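# Stack four magnet blocks from the heap into a tower

## Task

Take four magnet blocks out of the heap and build a neat single tower with each block resting on the one below, then open the gripper so nothing is held at the end.

## Robot and tools

Robot: two six-joint arms, left_arm and right_arm, each ending in a parallel two-finger gripper with a wrist camera. Bases in the scene frame: left_arm at (+0.035, +0.283, 0) m, right_arm at (+0.043, -0.334, 0) m, both turned only slightly about z. Joint ranges (rad): waist -2.618 to 3.054, shoulder 0.000 to 3.142, elbow 0.000 to 3.142, wrist pitch -1.571 to 1.571, wrist yaw -1.571 to 1.571, wrist roll -2.094 to 2.094. Elbows never straighten fully.

Frames: the scene frame has its origin on the table surface midway between the arms, +z up, +x out across the table, and left_arm sits toward +y. The arm names are not image sides. Each gripper has its own axes: fingers extend along its +z and close along its y. end_effector_position is the spot between the finger pads, roughly 1 cm short of the tips.

execute_actions: argument actions is a list holding zero or one item; optional pictures (boolean) asks for camera images. An empty list sends nothing and returns the state with pictures. An action item is {rows, steps}: rows holds 1 to 15 rows, steps is 1 to 15 (default 15), each step lasting 1/30 s; row k drives step k and the final row repeats to fill. An action needs at least 3 steps. A wait item is {steps} alone, up to 300, counted from the previous result, so thinking time is included. If a call is refused, nothing reaches the robot.

Row layout (also used by move's target): one flat list of 14 numbers in [-1, 1] covering both arms, left_arm first: dx, dy, dz, rx, ry, rz, opening, then the same seven for right_arm. dx..rz are offsets, not poses, expressed in that gripper's own axes and measured from the gripper's pose in the most recent result showing it (before any such result, or for a second or later call in the same reply, from where the robot stands when the action begins). Every row is measured from that same reference, not added onto the previous row. Scale: 1.0 equals 0.6 m of translation or 180 degrees; rx, ry, rz form one rotation vector. Opening is absolute: +1 fully open (0.094 m), -1 closed. Each step, the commanded pose is clipped to 70 mm and 16 degrees from the measured pose; position wins over orientation if both cannot be met. After an action ends the arm only continues to its last clipped pose, so check the reported pose and send the remainder. Zero offsets pull the arm back to the reference pose; they are not a pause. The final 3 steps of each action are held back and run after the result, while you reply.

move: target is one 14-number row as above (offsets from the same reference); speed is optional, 0.002 to 0.5 m/s, default 0.25, with turning capped at twice that in rad/s. Both grippers follow straight paths that finish together in 0.5 to 10 s (cut off at 10 s); openings are sent at the start. Paths ignore obstacles and the other arm; grippers lag, wander and can overshoot the speed, especially near full reach. Its result adds a move: line with the ending (done, off_target, moving, held, fault) and any limits (paced = pose was clipped; held = a check blocked steps, after which the arm may jump fast), plus each gripper's distance to its goal, and pictures.

wait: seconds from 0 to 10; lets the simulation run with no new command.

zoom_image: camera is cam_left_wrist or cam_right_wrist; region [x0, y0, x1, y1] in pixels of that camera's latest 504x504 image, top-left origin, at most 504 by 504. Both cameras are fisheye; the given calibration maps world to camera but can be slightly off.

read_manual: optional section "licences"; returns only licence text.

finished_scene: scene is the current scene number; ends it permanently and reports success. Call it only once the tower stands and both grippers are open and clear.

Result lines: the state line gives each gripper's position (m) and quat_wxyz in the scene frame; printed positions drift more at long reach. grip_measured is the measured finger opening on the command scale (Joint positions' last value gives metres); readings may be off by about 1 mm. HELD marks steps whose command was partly withheld; pose unreachable names an arm whose command the clearance check altered; Hand target shows where the controller is driving each gripper when nothing is held back; MOTOR HOT and FAULT lines report heat or stops.

Practical notes: arms usually settle a centimetre or more too low; to hold an arm steady, send the correction to its wanted pose in your first call and zeros afterwards, raising the aim if it still sags. To grasp, command an opening about 0.03 below grip_measured; less squeezes more gently. The simulation keeps running while you think. Occasionally a held block is tugged or a loose one shoved.

Avoid: knocking blocks or anything off the table (fails the task), letting the arms touch or push each other, fast approaches to contact, goals set deep past a contact (they press hard), drops, slips and slams. Holding loads heats motors: a warning appears at 75 °C, 90 °C halts that arm for 10 s, and at 100 °C it loses hold and falls. Magnets may snap blocks together, so lower each block slowly and release gently.

Each tool is called after ">>>" as name(argument=value, ...), one argument or row to a line, values as JSON.

## Session

>>> execute_actions(
  actions=[],
)

Scene clock: 0.00 s of 5800.00 s.
left_arm: end_effector_position=(+0.5488, +0.3793, +0.1896) grip_measured=+1.000 end_effector_quat_wxyz=(+0.310, +0.574, +0.743, +0.147) | right_arm: end_effector_position=(+0.1016, -0.4435, +0.1024) grip_measured=+1.000 end_effector_quat_wxyz=(+0.008, +0.986, +0.153, +0.059)
Joint positions: left_arm=[ 0.415  1.983  1.83  -0.78   0.316  1.499  0.094] | right_arm=[-1.246  0.929  0.766 -1.372 -0.115  1.58   0.094]
Joint velocities: left_arm=[-0.002 -0.007 -0.022  0.066 -0.007 -0.022  0.   ] | right_arm=[-0.007  0.002 -0.002  0.022 -0.022 -0.022  0.   ]
Hand target (left_arm): +0.548, +0.377, +0.194; +0.314, +0.573, +0.743, +0.145
Hand target (right_arm): +0.100, -0.445, +0.105; +0.013, +0.987, +0.153, +0.056

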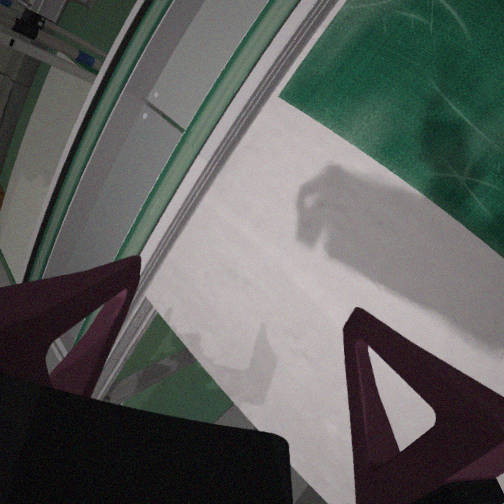

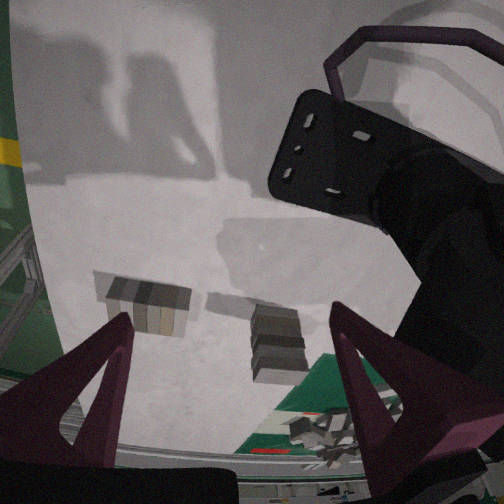

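>>> zoom_image(
  camera="cam_right_wrist",
  region=[80, 250, 420, 490],
)

Region (80, 250, 420, 490) of cam_right_wrist's 504x504 image, scaled by 1.482, with more detail than that image has; it fills the top 356 rows of this view, and the rest is white.

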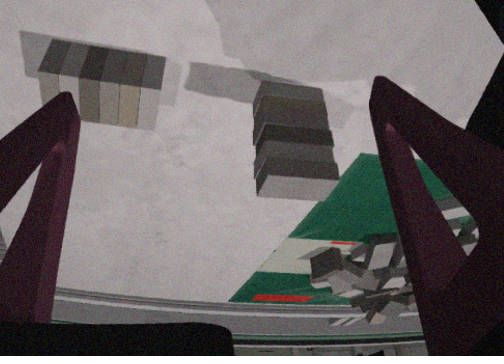

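>>> move(
  target=[0,0,0,0,0,0,1,0.473,-0.275,-0.287,0,0,0,1],
  speed=0.3,
)

Scene clock: 4.27 s of 5800.00 s.
left_arm: end_effector_position=(+0.5488, +0.3793, +0.1896) grip_measured=+1.000 end_effector_quat_wxyz=(+0.310, +0.574, +0.743, +0.147) | right_arm: end_effector_position=(+0.2990, -0.2050, +0.2911) grip_measured=+1.000 end_effector_quat_wxyz=(-0.221, +0.771, +0.542, +0.252)
Joint positions: left_arm=[ 0.415  1.983  1.83  -0.78   0.316  1.499  0.094] | right_arm=[ 0.091  1.453  1.693 -1.562 -0.644  2.08   0.094]
Joint velocities: left_arm=[-0.002  0.002  0.007  0.037  0.007 -0.007  0.   ] | right_arm=[-0.002 -0.012  0.007  0.022 -0.051 -0.037  0.   ]
Hand target (left_arm): +0.549, +0.379, +0.190; +0.310, +0.574, +0.743, +0.147
Hand target (right_arm): +0.298, -0.203, +0.296; -0.218, +0.770, +0.544, +0.251
Off the commanded pose (left_arm): 0.000 m, 0 deg.
Off the commanded pose (right_arm): 0.010 m, 62 deg; orientation clipped at the last step of the last action.
joint sent to its limit (right arm) — the command would take joint 4 (wrist pitch) past its lower limit and joint 6 (wrist roll) past its upper limit, so those joints were sent only as far as their limits.
Kept back: nothing.
move: off_target (right_arm); limits=paced
camera_calibration (this result's frames):
cam_right_wrist: T_world_to_cam=[[-0.955161, 0.267693, 0.126523, 0.296379], [0.196829, 0.25484, 0.946739, -0.24917], [0.221193, 0.929192, -0.296103, 0.337706], [0, 0, 0, 1]] pos_world=[0.257435, -0.329634, 0.298396]

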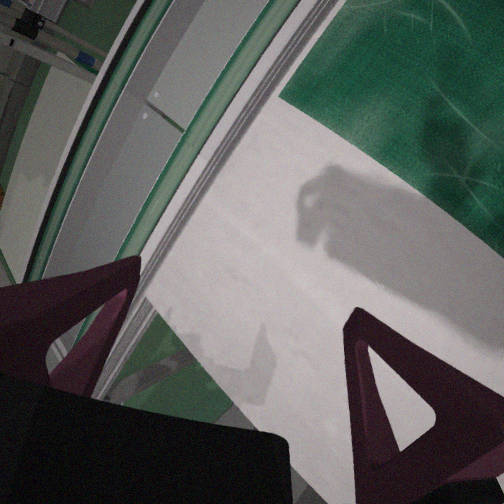

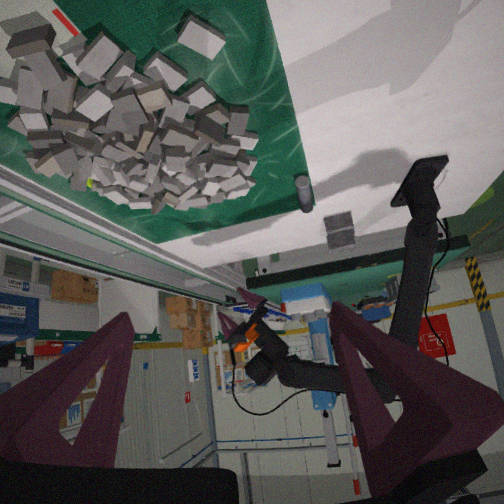

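>>> move(
  target=[0,0,0,0,0,0,1,-0.07,0.089,0.129,0.033,-0.217,-0.159,1],
  speed=0.3,
)

Scene clock: 6.63 s of 5800.00 s.
left_arm: end_effector_position=(+0.5488, +0.3793, +0.1896) grip_measured=+1.000 end_effector_quat_wxyz=(+0.310, +0.574, +0.743, +0.147) | right_arm: end_effector_position=(+0.3464, -0.2074, +0.1940) grip_measured=+1.000 end_effector_quat_wxyz=(-0.005, +0.650, +0.759, +0.019)
Joint positions: left_arm=[ 0.415  1.983  1.83  -0.78   0.316  1.499  0.094] | right_arm=[ 0.389  1.792  1.816 -1.566 -0.026  1.795  0.094]
Joint velocities: left_arm=[ 0.002 -0.017 -0.002  0.095  0.022 -0.037  0.   ] | right_arm=[-0.007  0.002  0.002 -0.081  0.066 -0.037  0.   ]
Hand target (left_arm): +0.549, +0.379, +0.190; +0.310, +0.574, +0.743, +0.147
Hand target (right_arm): +0.349, -0.208, +0.201; +0.009, +0.644, +0.765, +0.020
Off the commanded pose (left_arm): 0.000 m, 0 deg.
Off the commanded pose (right_arm): 0.008 m, 2 deg.
joint sent to its limit (right arm) — the command would take joint 4 (wrist pitch) past its lower limit, so that joint was sent only as far as its limit.
Kept back: nothing.
move: done
camera_calibration (this result's frames):
cam_right_wrist: T_world_to_cam=[[-0.986347, -0.156002, 0.052758, 0.291808], [-0.0977071, 0.81225, 0.575069, 0.123745], [-0.132564, 0.562062, -0.816402, 0.447974], [0, 0, 0, 1]] pos_world=[0.3593, -0.306779, 0.27917]

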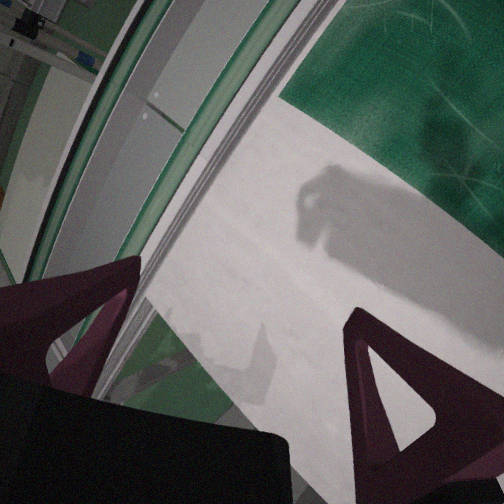

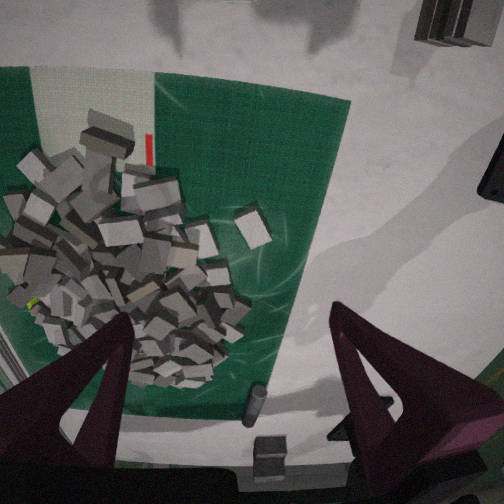

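>>> zoom_image(
  camera="cam_right_wrist",
  region=[70, 100, 300, 330],
)

Region (70, 100, 300, 330) of cam_right_wrist's 504x504 image, scaled by 2.191, with more detail than that image has.

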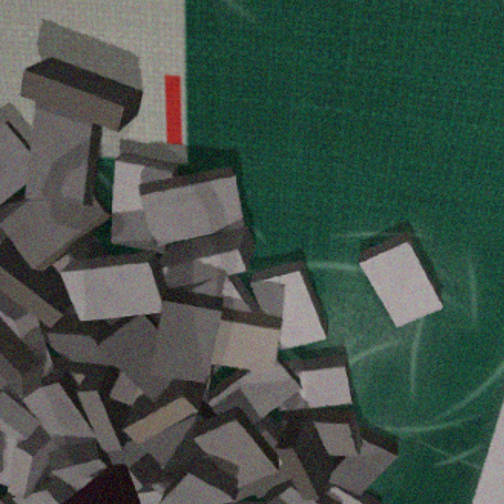

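>>> move(
  target=[0,0,0,0,0,0,1,0.063,0.19,0.113,0,0,-0.522,-0.15],
  speed=0.4,
)

Scene clock: 9.77 s of 5800.00 s.
left_arm: end_effector_position=(+0.5488, +0.3793, +0.1896) grip_measured=+1.000 end_effector_quat_wxyz=(+0.310, +0.574, +0.743, +0.147) | right_arm: end_effector_position=(+0.4544, -0.1575, +0.1259) grip_measured=-0.148 end_effector_quat_wxyz=(+0.001, -0.102, +0.995, +0.013)
Joint positions: left_arm=[ 0.415  1.983  1.83  -0.78   0.316  1.499  0.094] | right_arm=[ 0.404  2.325  2.337 -1.574 -0.024  0.19   0.04 ]
Joint velocities: left_arm=[ 0.007 -0.002 -0.022  0.007  0.037 -0.066  0.   ] | right_arm=[-0.007 -0.012  0.002  0.037  0.051  0.051 -0.   ]
Hand target (left_arm): +0.549, +0.379, +0.190; +0.310, +0.574, +0.743, +0.147
Hand target (right_arm): +0.456, -0.152, +0.132; +0.012, -0.112, +0.994, +0.017
Off the commanded pose (left_arm): 0.000 m, 0 deg.
Off the commanded pose (right_arm): 0.008 m, 2 deg.
joint sent to its limit (right arm) — the command would take joint 4 (wrist pitch) past its lower limit, so that joint was sent only as far as its limit.
Kept back: nothing.
move: done
camera_calibration (this result's frames):
cam_right_wrist: T_world_to_cam=[[0.202275, -0.978041, 0.0502129, -0.259564], [-0.826545, -0.142993, 0.544405, 0.317506], [-0.52527, -0.151623, -0.837318, 0.447326], [0, 0, 0, 1]] pos_world=[0.549903, -0.140638, 0.214736]

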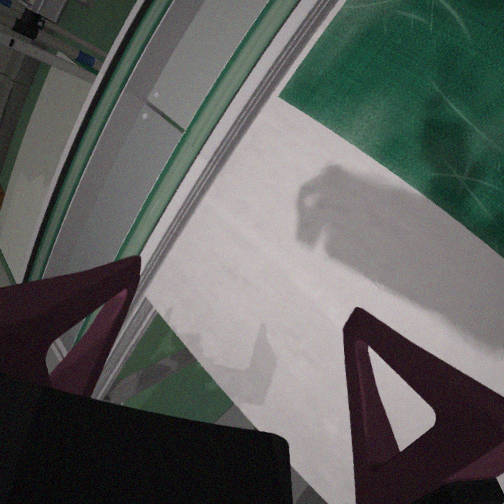

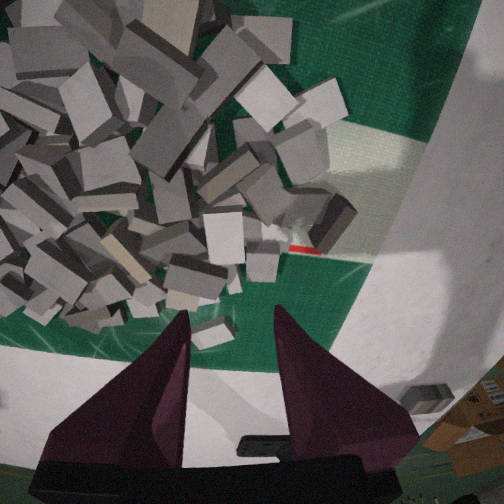

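>>> move(
  target=[0,0,0,0,0,0,1,0.002,0.013,0.1,0.008,0,0,-0.15],
  speed=0.15,
)

Scene clock: 11.10 s of 5800.00 s.
left_arm: end_effector_position=(+0.5488, +0.3793, +0.1896) grip_measured=+1.000 end_effector_quat_wxyz=(+0.310, +0.574, +0.743, +0.147) | right_arm: end_effector_position=(+0.4528, -0.1514, +0.0617) grip_measured=-0.148 end_effector_quat_wxyz=(-0.008, -0.100, +0.995, +0.004)
Joint positions: left_arm=[ 0.415  1.983  1.83  -0.78   0.316  1.499  0.094] | right_arm=[ 0.423  2.319  2.07  -1.336 -0.012  0.211  0.04 ]
Joint velocities: left_arm=[ 0.002  0.007 -0.002  0.007 -0.022  0.007  0.   ] | right_arm=[-0.007 -0.007  0.002  0.037 -0.037 -0.037 -0.   ]
Hand target (left_arm): +0.549, +0.379, +0.190; +0.310, +0.574, +0.743, +0.147
Hand target (right_arm): +0.452, -0.150, +0.066; +0.002, -0.102, +0.995, -0.000
Off the commanded pose (left_arm): 0.000 m, 0 deg.
Off the commanded pose (right_arm): 0.005 m, 1 deg.
Kept back: nothing.
move: done
camera_calibration (this result's frames):
cam_right_wrist: T_world_to_cam=[[0.200705, -0.977386, 0.0665898, -0.250219], [-0.817259, -0.129567, 0.561516, 0.348823], [-0.54019, -0.16712, -0.824782, 0.397292], [0, 0, 0, 1]] pos_world=[0.549912, -0.132969, 0.148472]

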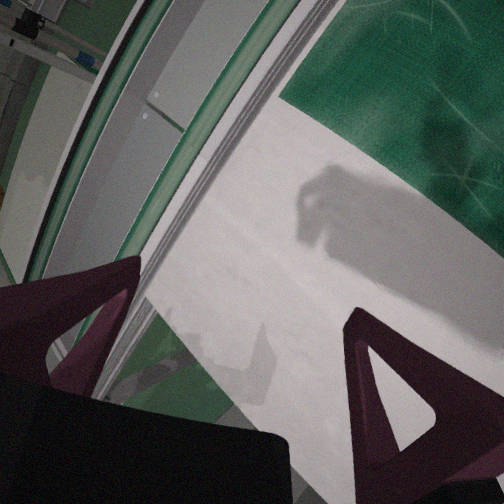

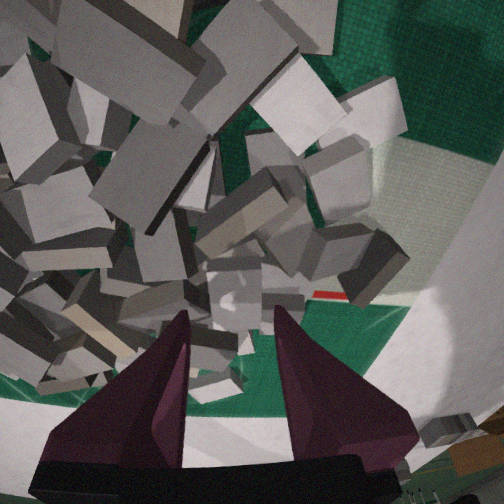

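>>> move(
  target=[0,0,0,0,0,0,1,0,0,0.029,0,0,0,-0.26],
  speed=0.06,
)

Scene clock: 12.03 s of 5800.00 s.
left_arm: end_effector_position=(+0.5488, +0.3793, +0.1896) grip_measured=+1.000 end_effector_quat_wxyz=(+0.310, +0.574, +0.743, +0.147) | right_arm: end_effector_position=(+0.4519, -0.1518, +0.0512) grip_measured=-0.258 end_effector_quat_wxyz=(-0.010, -0.100, +0.995, +0.003)
Joint positions: left_arm=[ 0.415  1.983  1.83  -0.78   0.316  1.499  0.094] | right_arm=[ 0.423  2.319  2.029 -1.297 -0.012  0.211  0.035]
Joint velocities: left_arm=[ 0.002 -0.002 -0.012  0.007  0.022  0.007  0.   ] | right_arm=[-0.012 -0.017 -0.002  0.037 -0.007  0.037  0.001]
Hand target (left_arm): +0.549, +0.379, +0.190; +0.310, +0.574, +0.743, +0.147
Hand target (right_arm): +0.453, -0.152, +0.044; -0.009, -0.100, +0.995, +0.003
Off the commanded pose (left_arm): 0.000 m, 0 deg.
Off the commanded pose (right_arm): 0.007 m, 0 deg.
Kept back: nothing.
move: done
camera_calibration (this result's frames):
cam_right_wrist: T_world_to_cam=[[0.200869, -0.977314, 0.0671454, -0.249815], [-0.815883, -0.128965, 0.563652, 0.353288], [-0.542206, -0.168003, -0.823279, 0.388811], [0, 0, 0, 1]] pos_world=[0.549237, -0.133265, 0.137742]

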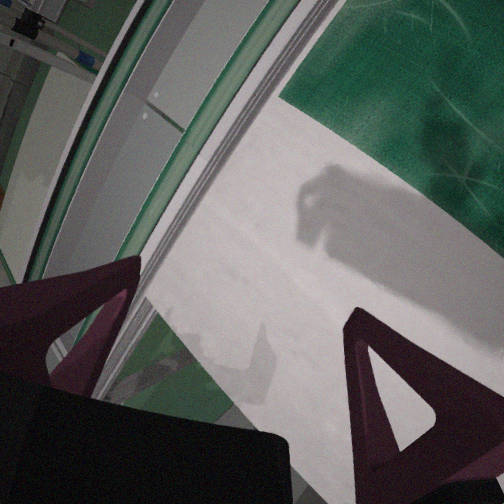

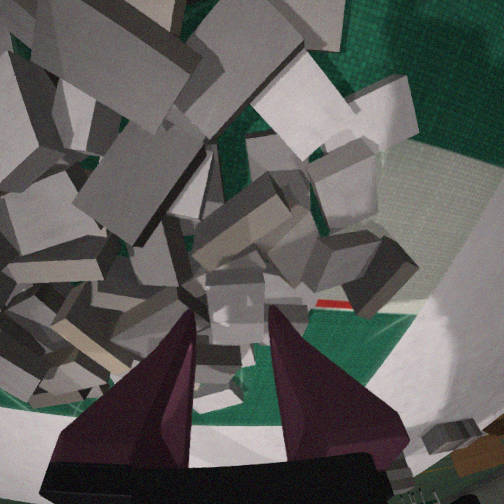

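>>> move(
  target=[0,0,0,0,0,0,1,0,-0.006,0.022,0,0,0,-0.26],
  speed=0.05,
)

>>> zoom_image(
  camera="cam_right_wrist",
  region=[150, 230, 320, 400],
)

Scene clock: 12.97 s of 5800.00 s.
left_arm: end_effector_position=(+0.5488, +0.3793, +0.1896) grip_measured=+1.000 end_effector_quat_wxyz=(+0.310, +0.574, +0.743, +0.147) | right_arm: end_effector_position=(+0.4533, -0.1516, +0.0499) grip_measured=-0.258 end_effector_quat_wxyz=(-0.003, -0.101, +0.995, +0.004)
Joint positions: left_arm=[ 0.415  1.983  1.83  -0.78   0.316  1.499  0.094] | right_arm=[ 0.423  2.311  2.01  -1.274 -0.01   0.21   0.035]
Joint velocities: left_arm=[ 0.012  0.002 -0.012 -0.037 -0.007 -0.037  0.   ] | right_arm=[-0.017  0.012  0.002 -0.007  0.051 -0.037 -0.   ]
Hand target (left_arm): +0.549, +0.379, +0.190; +0.310, +0.574, +0.743, +0.147
Hand target (right_arm): +0.452, -0.155, +0.038; -0.010, -0.100, +0.995, +0.003
Off the commanded pose (left_arm): 0.000 m, 0 deg.
Off the commanded pose (right_arm): 0.013 m, 1 deg.
Kept back: nothing.
move: off_target (right_arm)
camera_calibration (this result's frames):
cam_right_wrist: T_world_to_cam=[[0.201199, -0.977268, 0.0668281, -0.249976], [-0.822493, -0.131493, 0.553367, 0.358293], [-0.532001, -0.166303, -0.830252, 0.3845], [0, 0, 0, 1]] pos_world=[0.549542, -0.133237, 0.13767]

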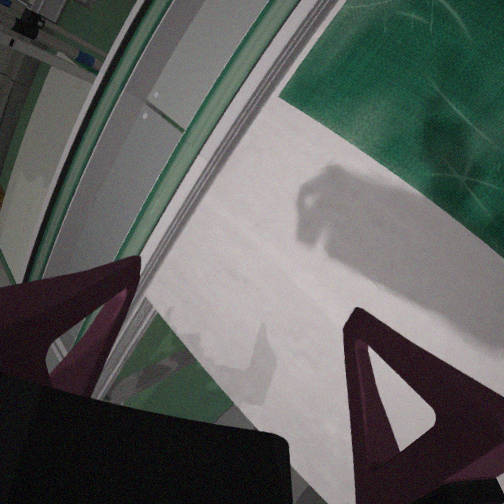

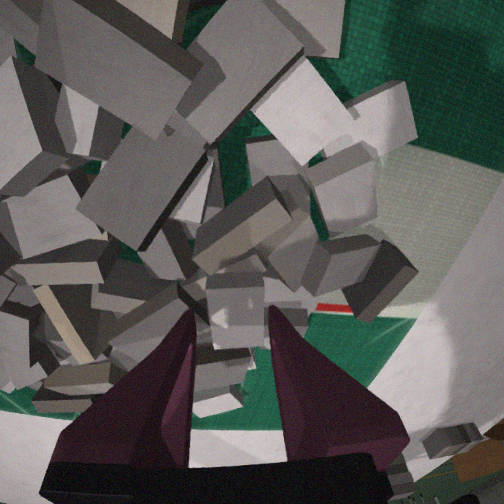

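Region (150, 230, 320, 400) of cam_right_wrist's 504x504 image, scaled by 2.965, with more detail than that image has.

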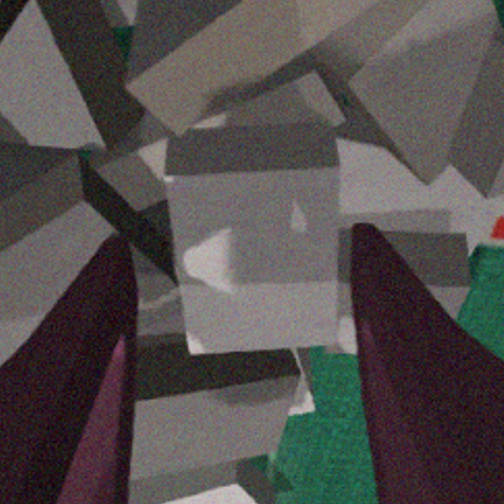

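>>> move(
  target=[0,0,0,0,0,0,1,0,-0.004,0,0,0,0,-0.55],
  speed=0.05,
)

Scene clock: 14.03 s of 5800.00 s.
left_arm: end_effector_position=(+0.5488, +0.3793, +0.1896) grip_measured=+1.000 end_effector_quat_wxyz=(+0.310, +0.574, +0.743, +0.147) | right_arm: end_effector_position=(+0.4534, -0.1522, +0.0502) grip_measured=-0.548 end_effector_quat_wxyz=(-0.003, -0.101, +0.995, +0.002)
Joint positions: left_arm=[ 0.415  1.983  1.83  -0.78   0.316  1.499  0.094] | right_arm=[ 0.423  2.31   2.01  -1.275 -0.007  0.21   0.021]
Joint velocities: left_arm=[ 0.007 -0.027 -0.012  0.066 -0.007 -0.051  0.   ] | right_arm=[ 0.002 -0.002  0.002  0.022  0.095  0.051 -0.001]
Hand target (left_arm): +0.549, +0.379, +0.190; +0.310, +0.574, +0.743, +0.147
Hand target (right_arm): +0.454, -0.154, +0.050; -0.003, -0.101, +0.995, +0.004
Off the commanded pose (left_arm): 0.000 m, 0 deg.
Off the commanded pose (right_arm): 0.002 m, 0 deg.
Kept back: nothing.
move: done
camera_calibration (this result's frames):
cam_right_wrist: T_world_to_cam=[[0.2015, -0.976998, 0.069804, -0.250802], [-0.823119, -0.130273, 0.552724, 0.358619], [-0.530917, -0.168831, -0.830436, 0.383859], [0, 0, 0, 1]] pos_world=[0.54952, -0.133507, 0.13806]

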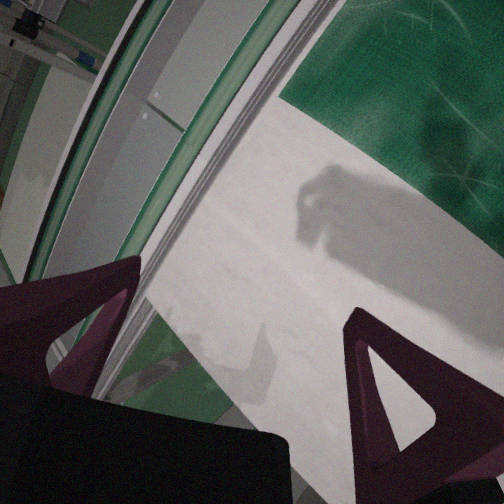

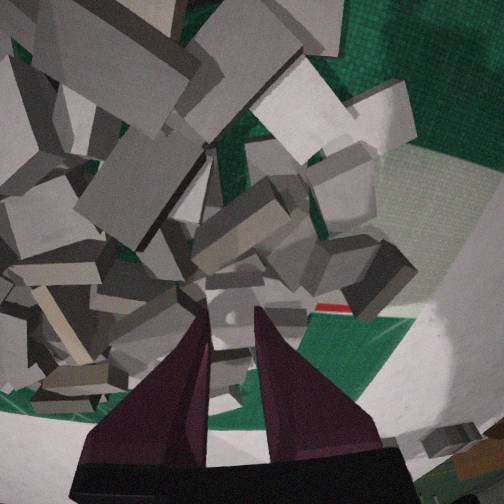

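>>> move(
  target=[0,0,0,0,0,0,1,-0.012,-0.014,-0.016,0,0,0,-0.33],
  speed=0.05,
)

>>> zoom_image(
  camera="cam_right_wrist",
  region=[110, 210, 340, 440],
)

Scene clock: 15.10 s of 5800.00 s.
left_arm: end_effector_position=(+0.5488, +0.3793, +0.1896) grip_measured=+1.000 end_effector_quat_wxyz=(+0.310, +0.574, +0.743, +0.147) | right_arm: end_effector_position=(+0.4551, -0.1576, +0.0549) grip_measured=-0.332 end_effector_quat_wxyz=(-0.011, -0.102, +0.995, -0.000)
Joint positions: left_arm=[ 0.415  1.983  1.83  -0.78   0.316  1.499  0.094] | right_arm=[ 0.41   2.328  2.059 -1.324 -0.006  0.196  0.031]
Joint velocities: left_arm=[-0.012  0.012  0.007  0.007 -0.007 -0.037  0.   ] | right_arm=[-0.017 -0.002 -0.007  0.007 -0.051  0.051  0.   ]
Hand target (left_arm): +0.549, +0.379, +0.190; +0.310, +0.574, +0.743, +0.147
Hand target (right_arm): +0.462, -0.159, +0.060; -0.003, -0.101, +0.995, +0.003
Off the commanded pose (left_arm): 0.000 m, 0 deg.
Off the commanded pose (right_arm): 0.009 m, 1 deg.
Kept back: nothing.
move: done
camera_calibration (this result's frames):
cam_right_wrist: T_world_to_cam=[[0.204164, -0.976169, 0.0735596, -0.258121], [-0.813791, -0.127476, 0.567005, 0.352099], [-0.544115, -0.175624, -0.820424, 0.39214], [0, 0, 0, 1]] pos_world=[0.552603, -0.138217, 0.141066]

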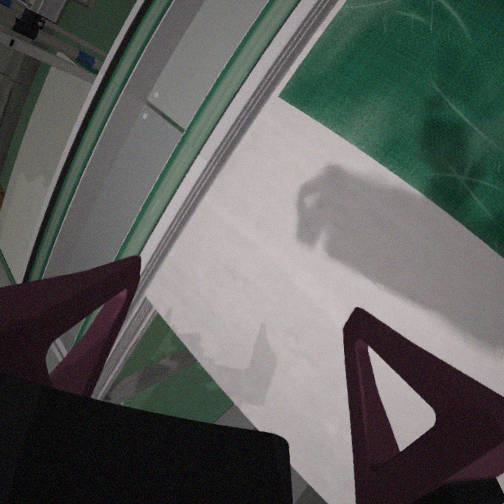

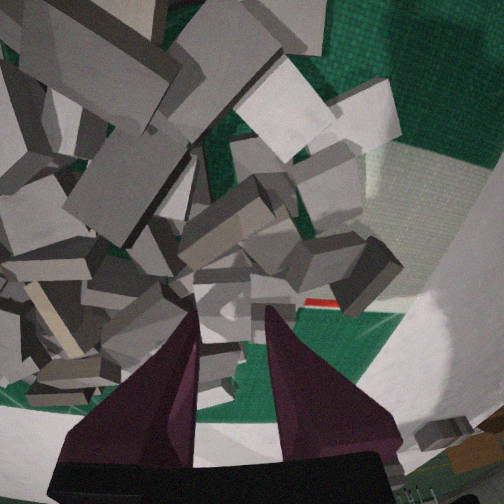

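Region (110, 210, 340, 440) of cam_right_wrist's 504x504 image, scaled by 2.191, with more detail than that image has.

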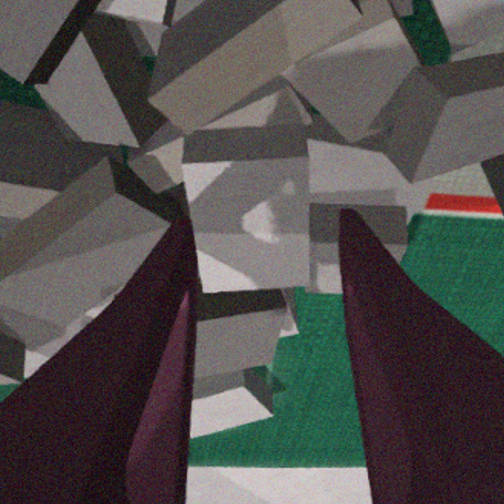

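>>> move(
  target=[0,0,0,0,0,0,1,-0.006,-0.003,0.016,0,0,0,-0.33],
  speed=0.04,
)

>>> move(
  target=[0,0,0,0,0,0,1,0,0.017,0,0,0,0,-0.30],
  speed=0.03,
)

>>> zoom_image(
  camera="cam_right_wrist",
  region=[110, 210, 340, 440],
)

Scene clock: 16.03 s of 5800.00 s.
left_arm: end_effector_position=(+0.5488, +0.3793, +0.1896) grip_measured=+1.000 end_effector_quat_wxyz=(+0.310, +0.574, +0.743, +0.147) | right_arm: end_effector_position=(+0.4562, -0.1570, +0.0508) grip_measured=-0.332 end_effector_quat_wxyz=(-0.013, -0.102, +0.995, -0.000)
Joint positions: left_arm=[ 0.415  1.983  1.83  -0.78   0.316  1.499  0.094] | right_arm=[ 0.41   2.338  2.059 -1.317 -0.007  0.195  0.031]
Joint velocities: left_arm=[-0.012  0.017 -0.012 -0.022  0.051 -0.051  0.   ] | right_arm=[ 0.012 -0.007  0.022  0.037  0.007 -0.022  0.   ]
Hand target (left_arm): +0.549, +0.379, +0.190; +0.310, +0.574, +0.743, +0.147
Hand target (right_arm): +0.459, -0.159, +0.046; -0.011, -0.102, +0.995, -0.000
Off the commanded pose (left_arm): 0.000 m, 0 deg.
Off the commanded pose (right_arm): 0.006 m, 0 deg.
Kept back: nothing.
move: done
camera_calibration (this result's frames):
cam_right_wrist: T_world_to_cam=[[0.204671, -0.97612, 0.0727969, -0.257559], [-0.812494, -0.127946, 0.568755, 0.354658], [-0.545859, -0.175555, -0.819279, 0.390211], [0, 0, 0, 1]] pos_world=[0.553873, -0.137528, 0.136728]

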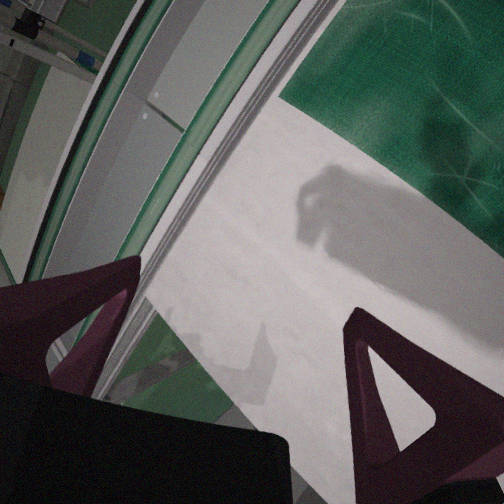

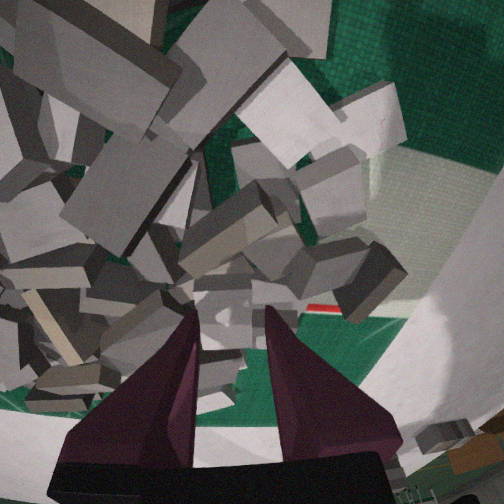

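Scene clock: 16.93 s of 5800.00 s.
left_arm: end_effector_position=(+0.5488, +0.3793, +0.1896) grip_measured=+1.000 end_effector_quat_wxyz=(+0.310, +0.574, +0.743, +0.147) | right_arm: end_effector_position=(+0.4530, -0.1528, +0.0484) grip_measured=-0.302 end_effector_quat_wxyz=(-0.017, -0.101, +0.995, -0.002)
Joint positions: left_arm=[ 0.415  1.983  1.83  -0.78   0.316  1.499  0.094] | right_arm=[ 0.422  2.343  2.059 -1.32  -0.006  0.21   0.033]
Joint velocities: left_arm=[ 0.022  0.007  0.002 -0.007  0.066  0.037  0.   ] | right_arm=[-0.012  0.012 -0.002 -0.037 -0.051 -0.007 -0.   ]
Hand target (left_arm): +0.549, +0.379, +0.190; +0.310, +0.574, +0.743, +0.147
Hand target (right_arm): +0.454, -0.147, +0.051; -0.013, -0.102, +0.995, -0.000
Off the commanded pose (left_arm): 0.000 m, 0 deg.
Off the commanded pose (right_arm): 0.006 m, 1 deg.
Kept back: nothing.
move: done
camera_calibration (this result's frames):
cam_right_wrist: T_world_to_cam=[[0.20269, -0.976277, 0.0761552, -0.251938], [-0.808312, -0.122903, 0.575783, 0.352522], [-0.552764, -0.178263, -0.814048, 0.389678], [0, 0, 0, 1]] pos_world=[0.551413, -0.13317, 0.133427]

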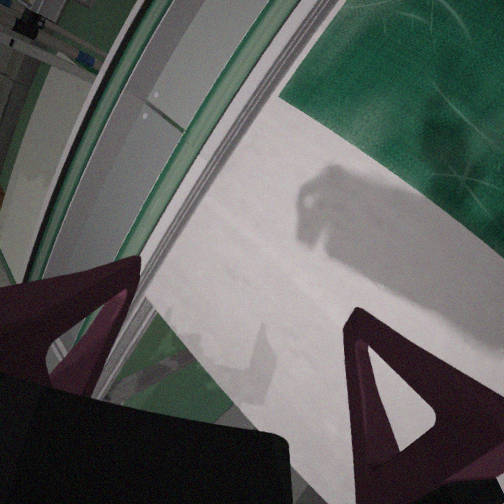

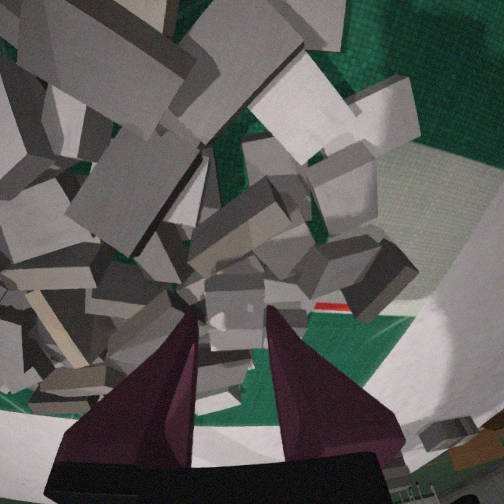

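Region (110, 210, 340, 440) of cam_right_wrist's 504x504 image, scaled by 2.191, with more detail than that image has.

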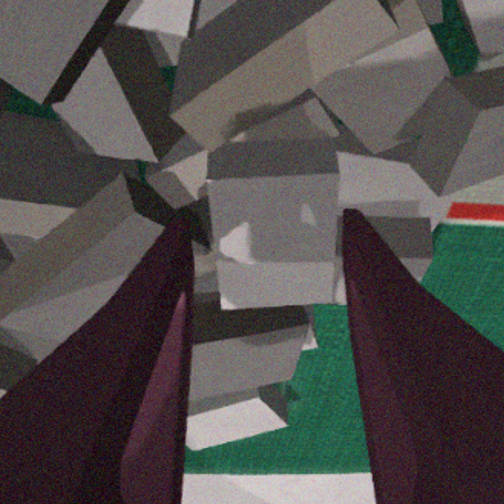

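Try descending with slight outward shift.

>>> move(
  target=[0,0,0,0,0,0,1,-0.012,-0.004,0.025,0,-0.01,0,-0.33],
  speed=0.04,
)

>>> zoom_image(
  camera="cam_right_wrist",
  region=[110, 210, 340, 440],
)

Scene clock: 17.87 s of 5800.00 s.
left_arm: end_effector_position=(+0.5488, +0.3793, +0.1896) grip_measured=+1.000 end_effector_quat_wxyz=(+0.310, +0.574, +0.743, +0.147) | right_arm: end_effector_position=(+0.4546, -0.1536, +0.0396) grip_measured=-0.328 end_effector_quat_wxyz=(-0.012, -0.102, +0.995, -0.005)
Joint positions: left_arm=[ 0.415  1.983  1.83  -0.78   0.316  1.499  0.094] | right_arm=[ 0.422  2.343  2.025 -1.278  0.001  0.208  0.032]
Joint velocities: left_arm=[ 0.012  0.017 -0.007  0.037 -0.022  0.051  0.   ] | right_arm=[-0.012  0.002 -0.002  0.022  0.007 -0.022  0.001]
Hand target (left_arm): +0.549, +0.379, +0.190; +0.310, +0.574, +0.743, +0.147
Hand target (right_arm): +0.460, -0.154, +0.033; -0.002, -0.101, +0.995, -0.001
Off the commanded pose (left_arm): 0.000 m, 0 deg.
Off the commanded pose (right_arm): 0.008 m, 1 deg.
Kept back: nothing.
move: done
camera_calibration (this result's frames):
cam_right_wrist: T_world_to_cam=[[0.204033, -0.975512, 0.0821364, -0.253085], [-0.813388, -0.122238, 0.568734, 0.361487], [-0.544766, -0.182849, -0.818411, 0.379108], [0, 0, 0, 1]] pos_world=[0.552192, -0.13338, 0.125463]

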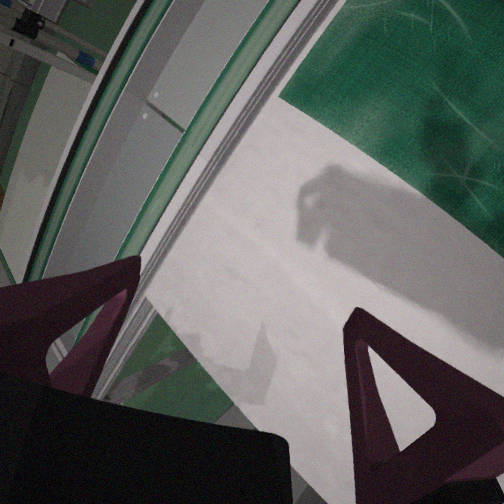

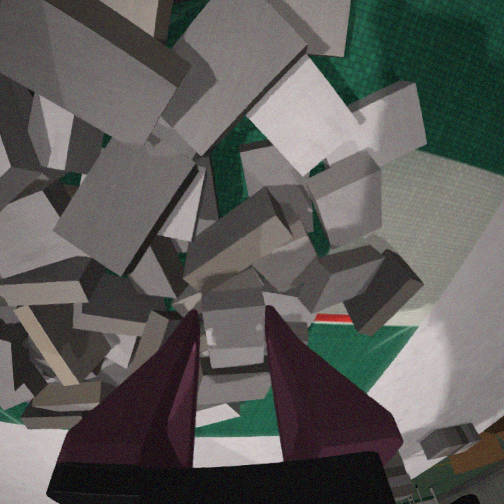

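Region (110, 210, 340, 440) of cam_right_wrist's 504x504 image, scaled by 2.191, with more detail than that image has.

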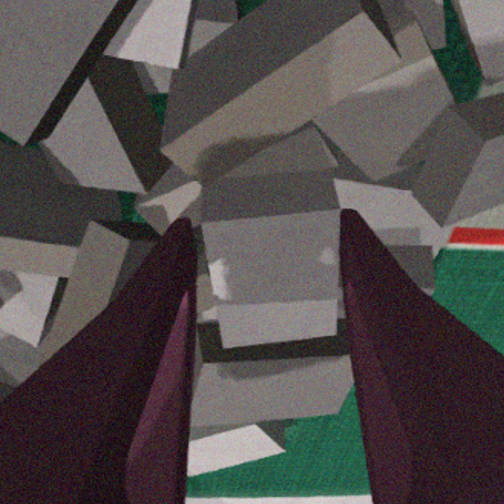

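>>> move(
  target=[0,0,0,0,0,0,1,0,0,0,0,0,0,-0.52],
  speed=0.04,
)

>>> move(
  target=[0,0,0,0,0,0,1,0,0,-0.09,0,0,0,-0.52],
  speed=0.1,
)

Scene clock: 18.80 s of 5800.00 s.
left_arm: end_effector_position=(+0.5488, +0.3793, +0.1896) grip_measured=+1.000 end_effector_quat_wxyz=(+0.310, +0.574, +0.743, +0.147) | right_arm: end_effector_position=(+0.4540, -0.1529, +0.0396) grip_measured=-0.477 end_effector_quat_wxyz=(-0.014, -0.102, +0.995, -0.003)
Joint positions: left_arm=[ 0.415  1.983  1.83  -0.78   0.316  1.499  0.094] | right_arm=[ 0.422  2.343  2.025 -1.28  -0.003  0.207  0.025]
Joint velocities: left_arm=[-0.002 -0.002 -0.027 -0.007 -0.022 -0.022  0.   ] | right_arm=[-0.017 -0.002  0.007 -0.066 -0.022  0.066  0.001]
Hand target (left_arm): +0.549, +0.379, +0.190; +0.310, +0.574, +0.743, +0.147
Hand target (right_arm): +0.455, -0.154, +0.040; -0.012, -0.102, +0.995, -0.005
Off the commanded pose (left_arm): 0.000 m, 0 deg.
Off the commanded pose (right_arm): 0.001 m, 0 deg.
Kept back: nothing.
move: done
camera_calibration (this result's frames):
cam_right_wrist: T_world_to_cam=[[0.20489, -0.975711, 0.0775111, -0.252517], [-0.811578, -0.125087, 0.570697, 0.359732], [-0.54714, -0.179837, -0.817494, 0.380409], [0, 0, 0, 1]] pos_world=[0.551826, -0.132975, 0.125257]

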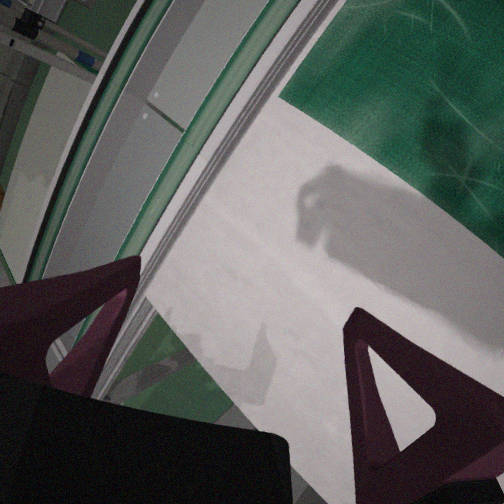

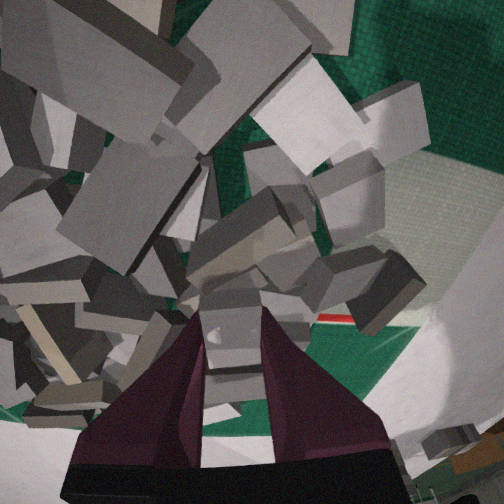

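Scene clock: 20.00 s of 5800.00 s.
left_arm: end_effector_position=(+0.5488, +0.3793, +0.1896) grip_measured=+1.000 end_effector_quat_wxyz=(+0.310, +0.574, +0.743, +0.147) | right_arm: end_effector_position=(+0.4501, -0.1546, +0.0841) grip_measured=-0.477 end_effector_quat_wxyz=(-0.027, -0.102, +0.994, -0.007)
Joint positions: left_arm=[ 0.415  1.983  1.83  -0.78   0.316  1.499  0.094] | right_arm=[ 0.422  2.363  2.234 -1.498 -0.003  0.207  0.025]
Joint velocities: left_arm=[-0.002 -0.017  0.017 -0.022  0.037  0.007  0.   ] | right_arm=[ 0.007  0.007 -0.007 -0.022 -0.007  0.007  0.001]
Hand target (left_arm): +0.549, +0.379, +0.190; +0.310, +0.574, +0.743, +0.147
Hand target (right_arm): +0.454, -0.152, +0.094; -0.013, -0.102, +0.995, -0.002
Off the commanded pose (left_arm): 0.000 m, 0 deg.
Off the commanded pose (right_arm): 0.011 m, 2 deg.
Kept back: nothing.
move: off_target (right_arm)
camera_calibration (this result's frames):
cam_right_wrist: T_world_to_cam=[[0.206998, -0.97479, 0.083284, -0.258124], [-0.79632, -0.11842, 0.593171, 0.323218], [-0.568354, -0.189106, -0.800757, 0.421074], [0, 0, 0, 1]] pos_world=[0.550135, -0.133713, 0.166952]

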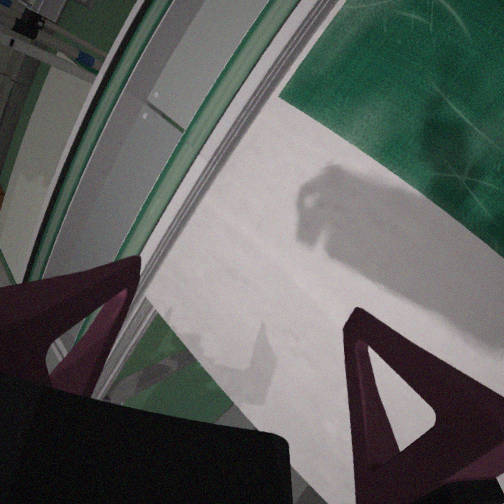

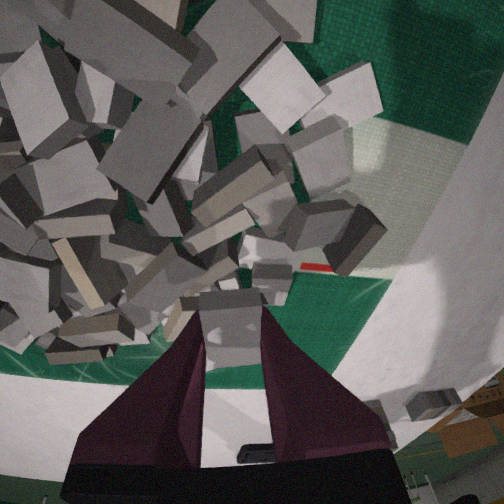

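>>> move(
  target=[0,0,0,0,0,0,1,0.207,0.035,0,-0.01,-0.016,0.37,-0.52],
  speed=0.3,
)

Scene clock: 22.83 s of 5800.00 s.
left_arm: end_effector_position=(+0.5488, +0.3793, +0.1896) grip_measured=+1.000 end_effector_quat_wxyz=(+0.310, +0.574, +0.743, +0.147) | right_arm: end_effector_position=(+0.3244, -0.1591, +0.0814) grip_measured=-0.477 end_effector_quat_wxyz=(-0.011, +0.461, +0.887, -0.009)
Joint positions: left_arm=[ 0.415  1.983  1.83  -0.78   0.316  1.499  0.094] | right_arm=[ 0.559  1.836  1.422 -1.183 -0.01   1.507  0.025]
Joint velocities: left_arm=[ 0.007 -0.022 -0.017 -0.037  0.051 -0.081  0.   ] | right_arm=[ 0.012  0.027  0.007  0.007 -0.037 -0.051  0.   ]
Hand target (left_arm): +0.549, +0.379, +0.190; +0.310, +0.574, +0.743, +0.147
Hand target (right_arm): +0.323, -0.160, +0.087; +0.003, +0.461, +0.888, -0.005
Off the commanded pose (left_arm): 0.000 m, 0 deg.
Off the commanded pose (right_arm): 0.009 m, 2 deg.
Kept back: nothing.
move: done
camera_calibration (this result's frames):
cam_right_wrist: T_world_to_cam=[[-0.813479, -0.572799, 0.100763, 0.157236], [-0.43119, 0.710253, 0.556432, 0.240551], [-0.39029, 0.409198, -0.824761, 0.386008], [0, 0, 0, 1]] pos_world=[0.382287, -0.238741, 0.16867]

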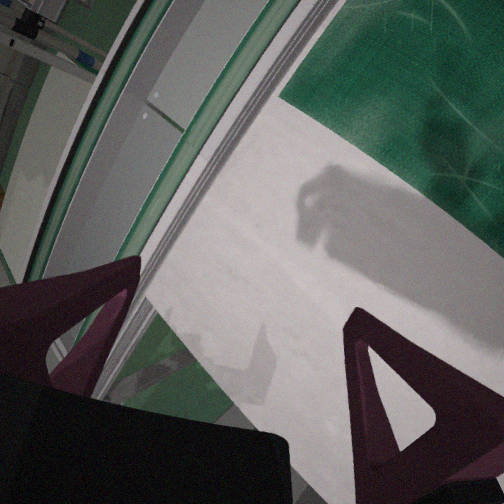

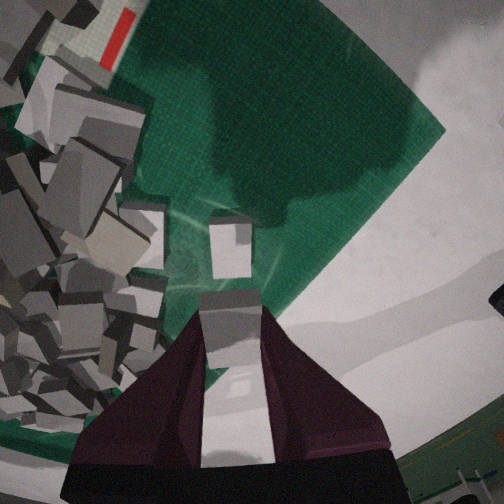

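>>> move(
  target=[0,0,0,0,0,0,1,-0.001,0.003,0.072,-0.01,-0.004,0,-0.52],
  speed=0.1,
)

>>> zoom_image(
  camera="cam_right_wrist",
  region=[160, 230, 310, 380],
)

Scene clock: 24.10 s of 5800.00 s.
left_arm: end_effector_position=(+0.5488, +0.3793, +0.1896) grip_measured=+1.000 end_effector_quat_wxyz=(+0.310, +0.574, +0.743, +0.147) | right_arm: end_effector_position=(+0.3261, -0.1580, +0.0394) grip_measured=-0.477 end_effector_quat_wxyz=(-0.003, +0.462, +0.887, +0.005)
Joint positions: left_arm=[ 0.415  1.983  1.83  -0.78   0.316  1.499  0.094] | right_arm=[ 0.559  1.855  1.274 -0.984 -0.01   1.509  0.025]
Joint velocities: left_arm=[ 0.022 -0.007 -0.002  0.007 -0.037  0.066  0.   ] | right_arm=[ 0.007 -0.017 -0.007 -0.037 -0.037 -0.066 -0.   ]
Hand target (left_arm): +0.549, +0.379, +0.190; +0.310, +0.574, +0.743, +0.147
Hand target (right_arm): +0.326, -0.159, +0.038; +0.002, +0.461, +0.887, +0.002
Off the commanded pose (left_arm): 0.000 m, 0 deg.
Off the commanded pose (right_arm): 0.002 m, 1 deg.
Kept back: nothing.
move: done
camera_calibration (this result's frames):
cam_right_wrist: T_world_to_cam=[[-0.817109, -0.572348, 0.0689246, 0.166002], [-0.444783, 0.701977, 0.556234, 0.267074], [-0.366743, 0.423848, -0.828162, 0.346344], [0, 0, 0, 1]] pos_world=[0.381451, -0.239266, 0.126832]

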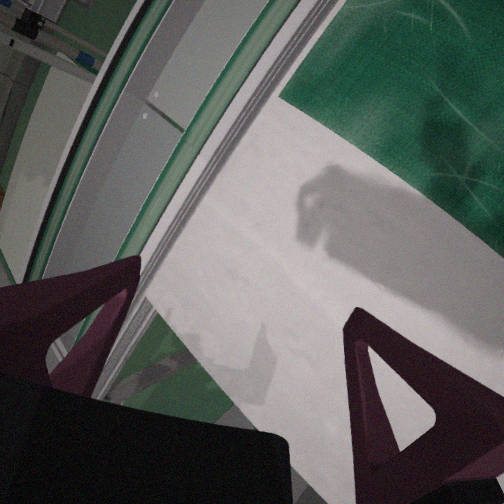

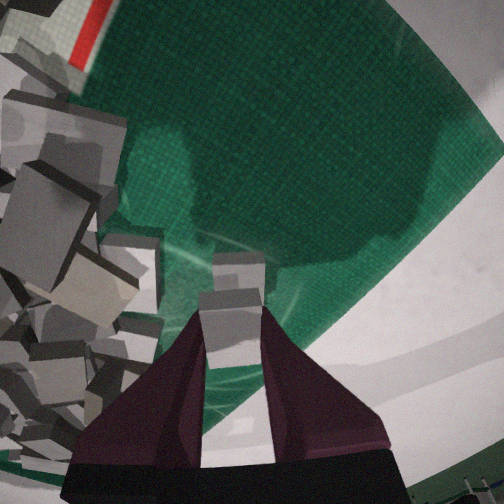

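Region (160, 230, 310, 380) of cam_right_wrist's 504x504 image, scaled by 3.360, with more detail than that image has.

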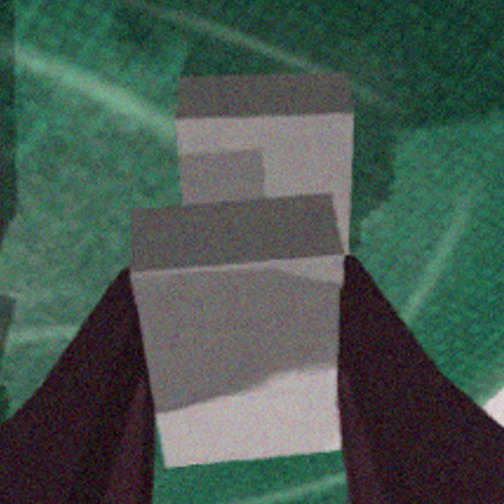

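>>> move(
  target=[0,0,0,0,0,0,1,-0.002,-0.009,0.018,0,0,0,-0.52],
  speed=0.04,
)

>>> zoom_image(
  camera="cam_right_wrist",
  region=[160, 230, 310, 380],
)

Scene clock: 25.10 s of 5800.00 s.
left_arm: end_effector_position=(+0.5488, +0.3793, +0.1896) grip_measured=+1.000 end_effector_quat_wxyz=(+0.310, +0.574, +0.743, +0.147) | right_arm: end_effector_position=(+0.3225, -0.1602, +0.0298) grip_measured=-0.477 end_effector_quat_wxyz=(-0.004, +0.462, +0.887, +0.004)
Joint positions: left_arm=[ 0.415  1.983  1.83  -0.78   0.316  1.499  0.094] | right_arm=[ 0.559  1.855  1.233 -0.946 -0.01   1.509  0.025]
Joint velocities: left_arm=[-0.007 -0.002 -0.002 -0.022 -0.007  0.037  0.   ] | right_arm=[-0.012 -0.007 -0.027  0.066 -0.007  0.037 -0.   ]
Hand target (left_arm): +0.549, +0.379, +0.190; +0.310, +0.574, +0.743, +0.147
Hand target (right_arm): +0.323, -0.162, +0.029; -0.003, +0.462, +0.887, +0.005
Off the commanded pose (left_arm): 0.000 m, 0 deg.
Off the commanded pose (right_arm): 0.002 m, 0 deg.
Kept back: nothing.
move: done
camera_calibration (this result's frames):
cam_right_wrist: T_world_to_cam=[[-0.816958, -0.572288, 0.0711796, 0.162377], [-0.443587, 0.702459, 0.556581, 0.272], [-0.368525, 0.423129, -0.827739, 0.338389], [0, 0, 0, 1]] pos_world=[0.378016, -0.241325, 0.11715]

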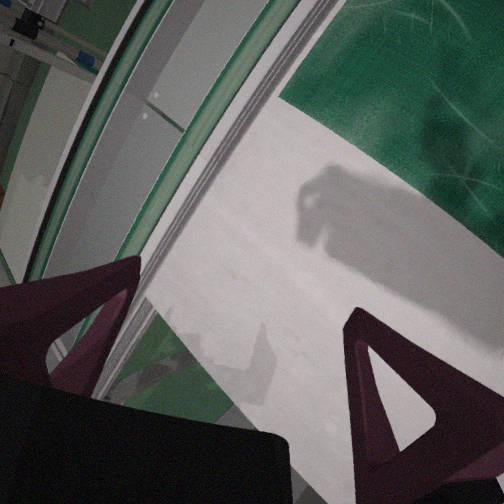

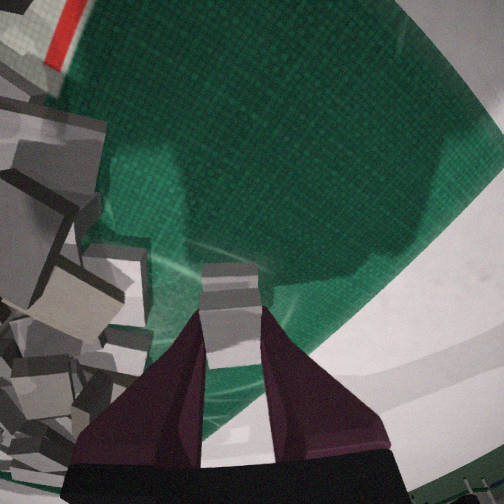

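Region (160, 230, 310, 380) of cam_right_wrist's 504x504 image, scaled by 3.360, with more detail than that image has.

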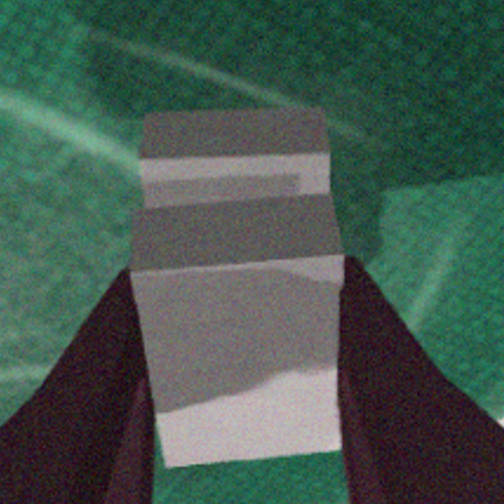

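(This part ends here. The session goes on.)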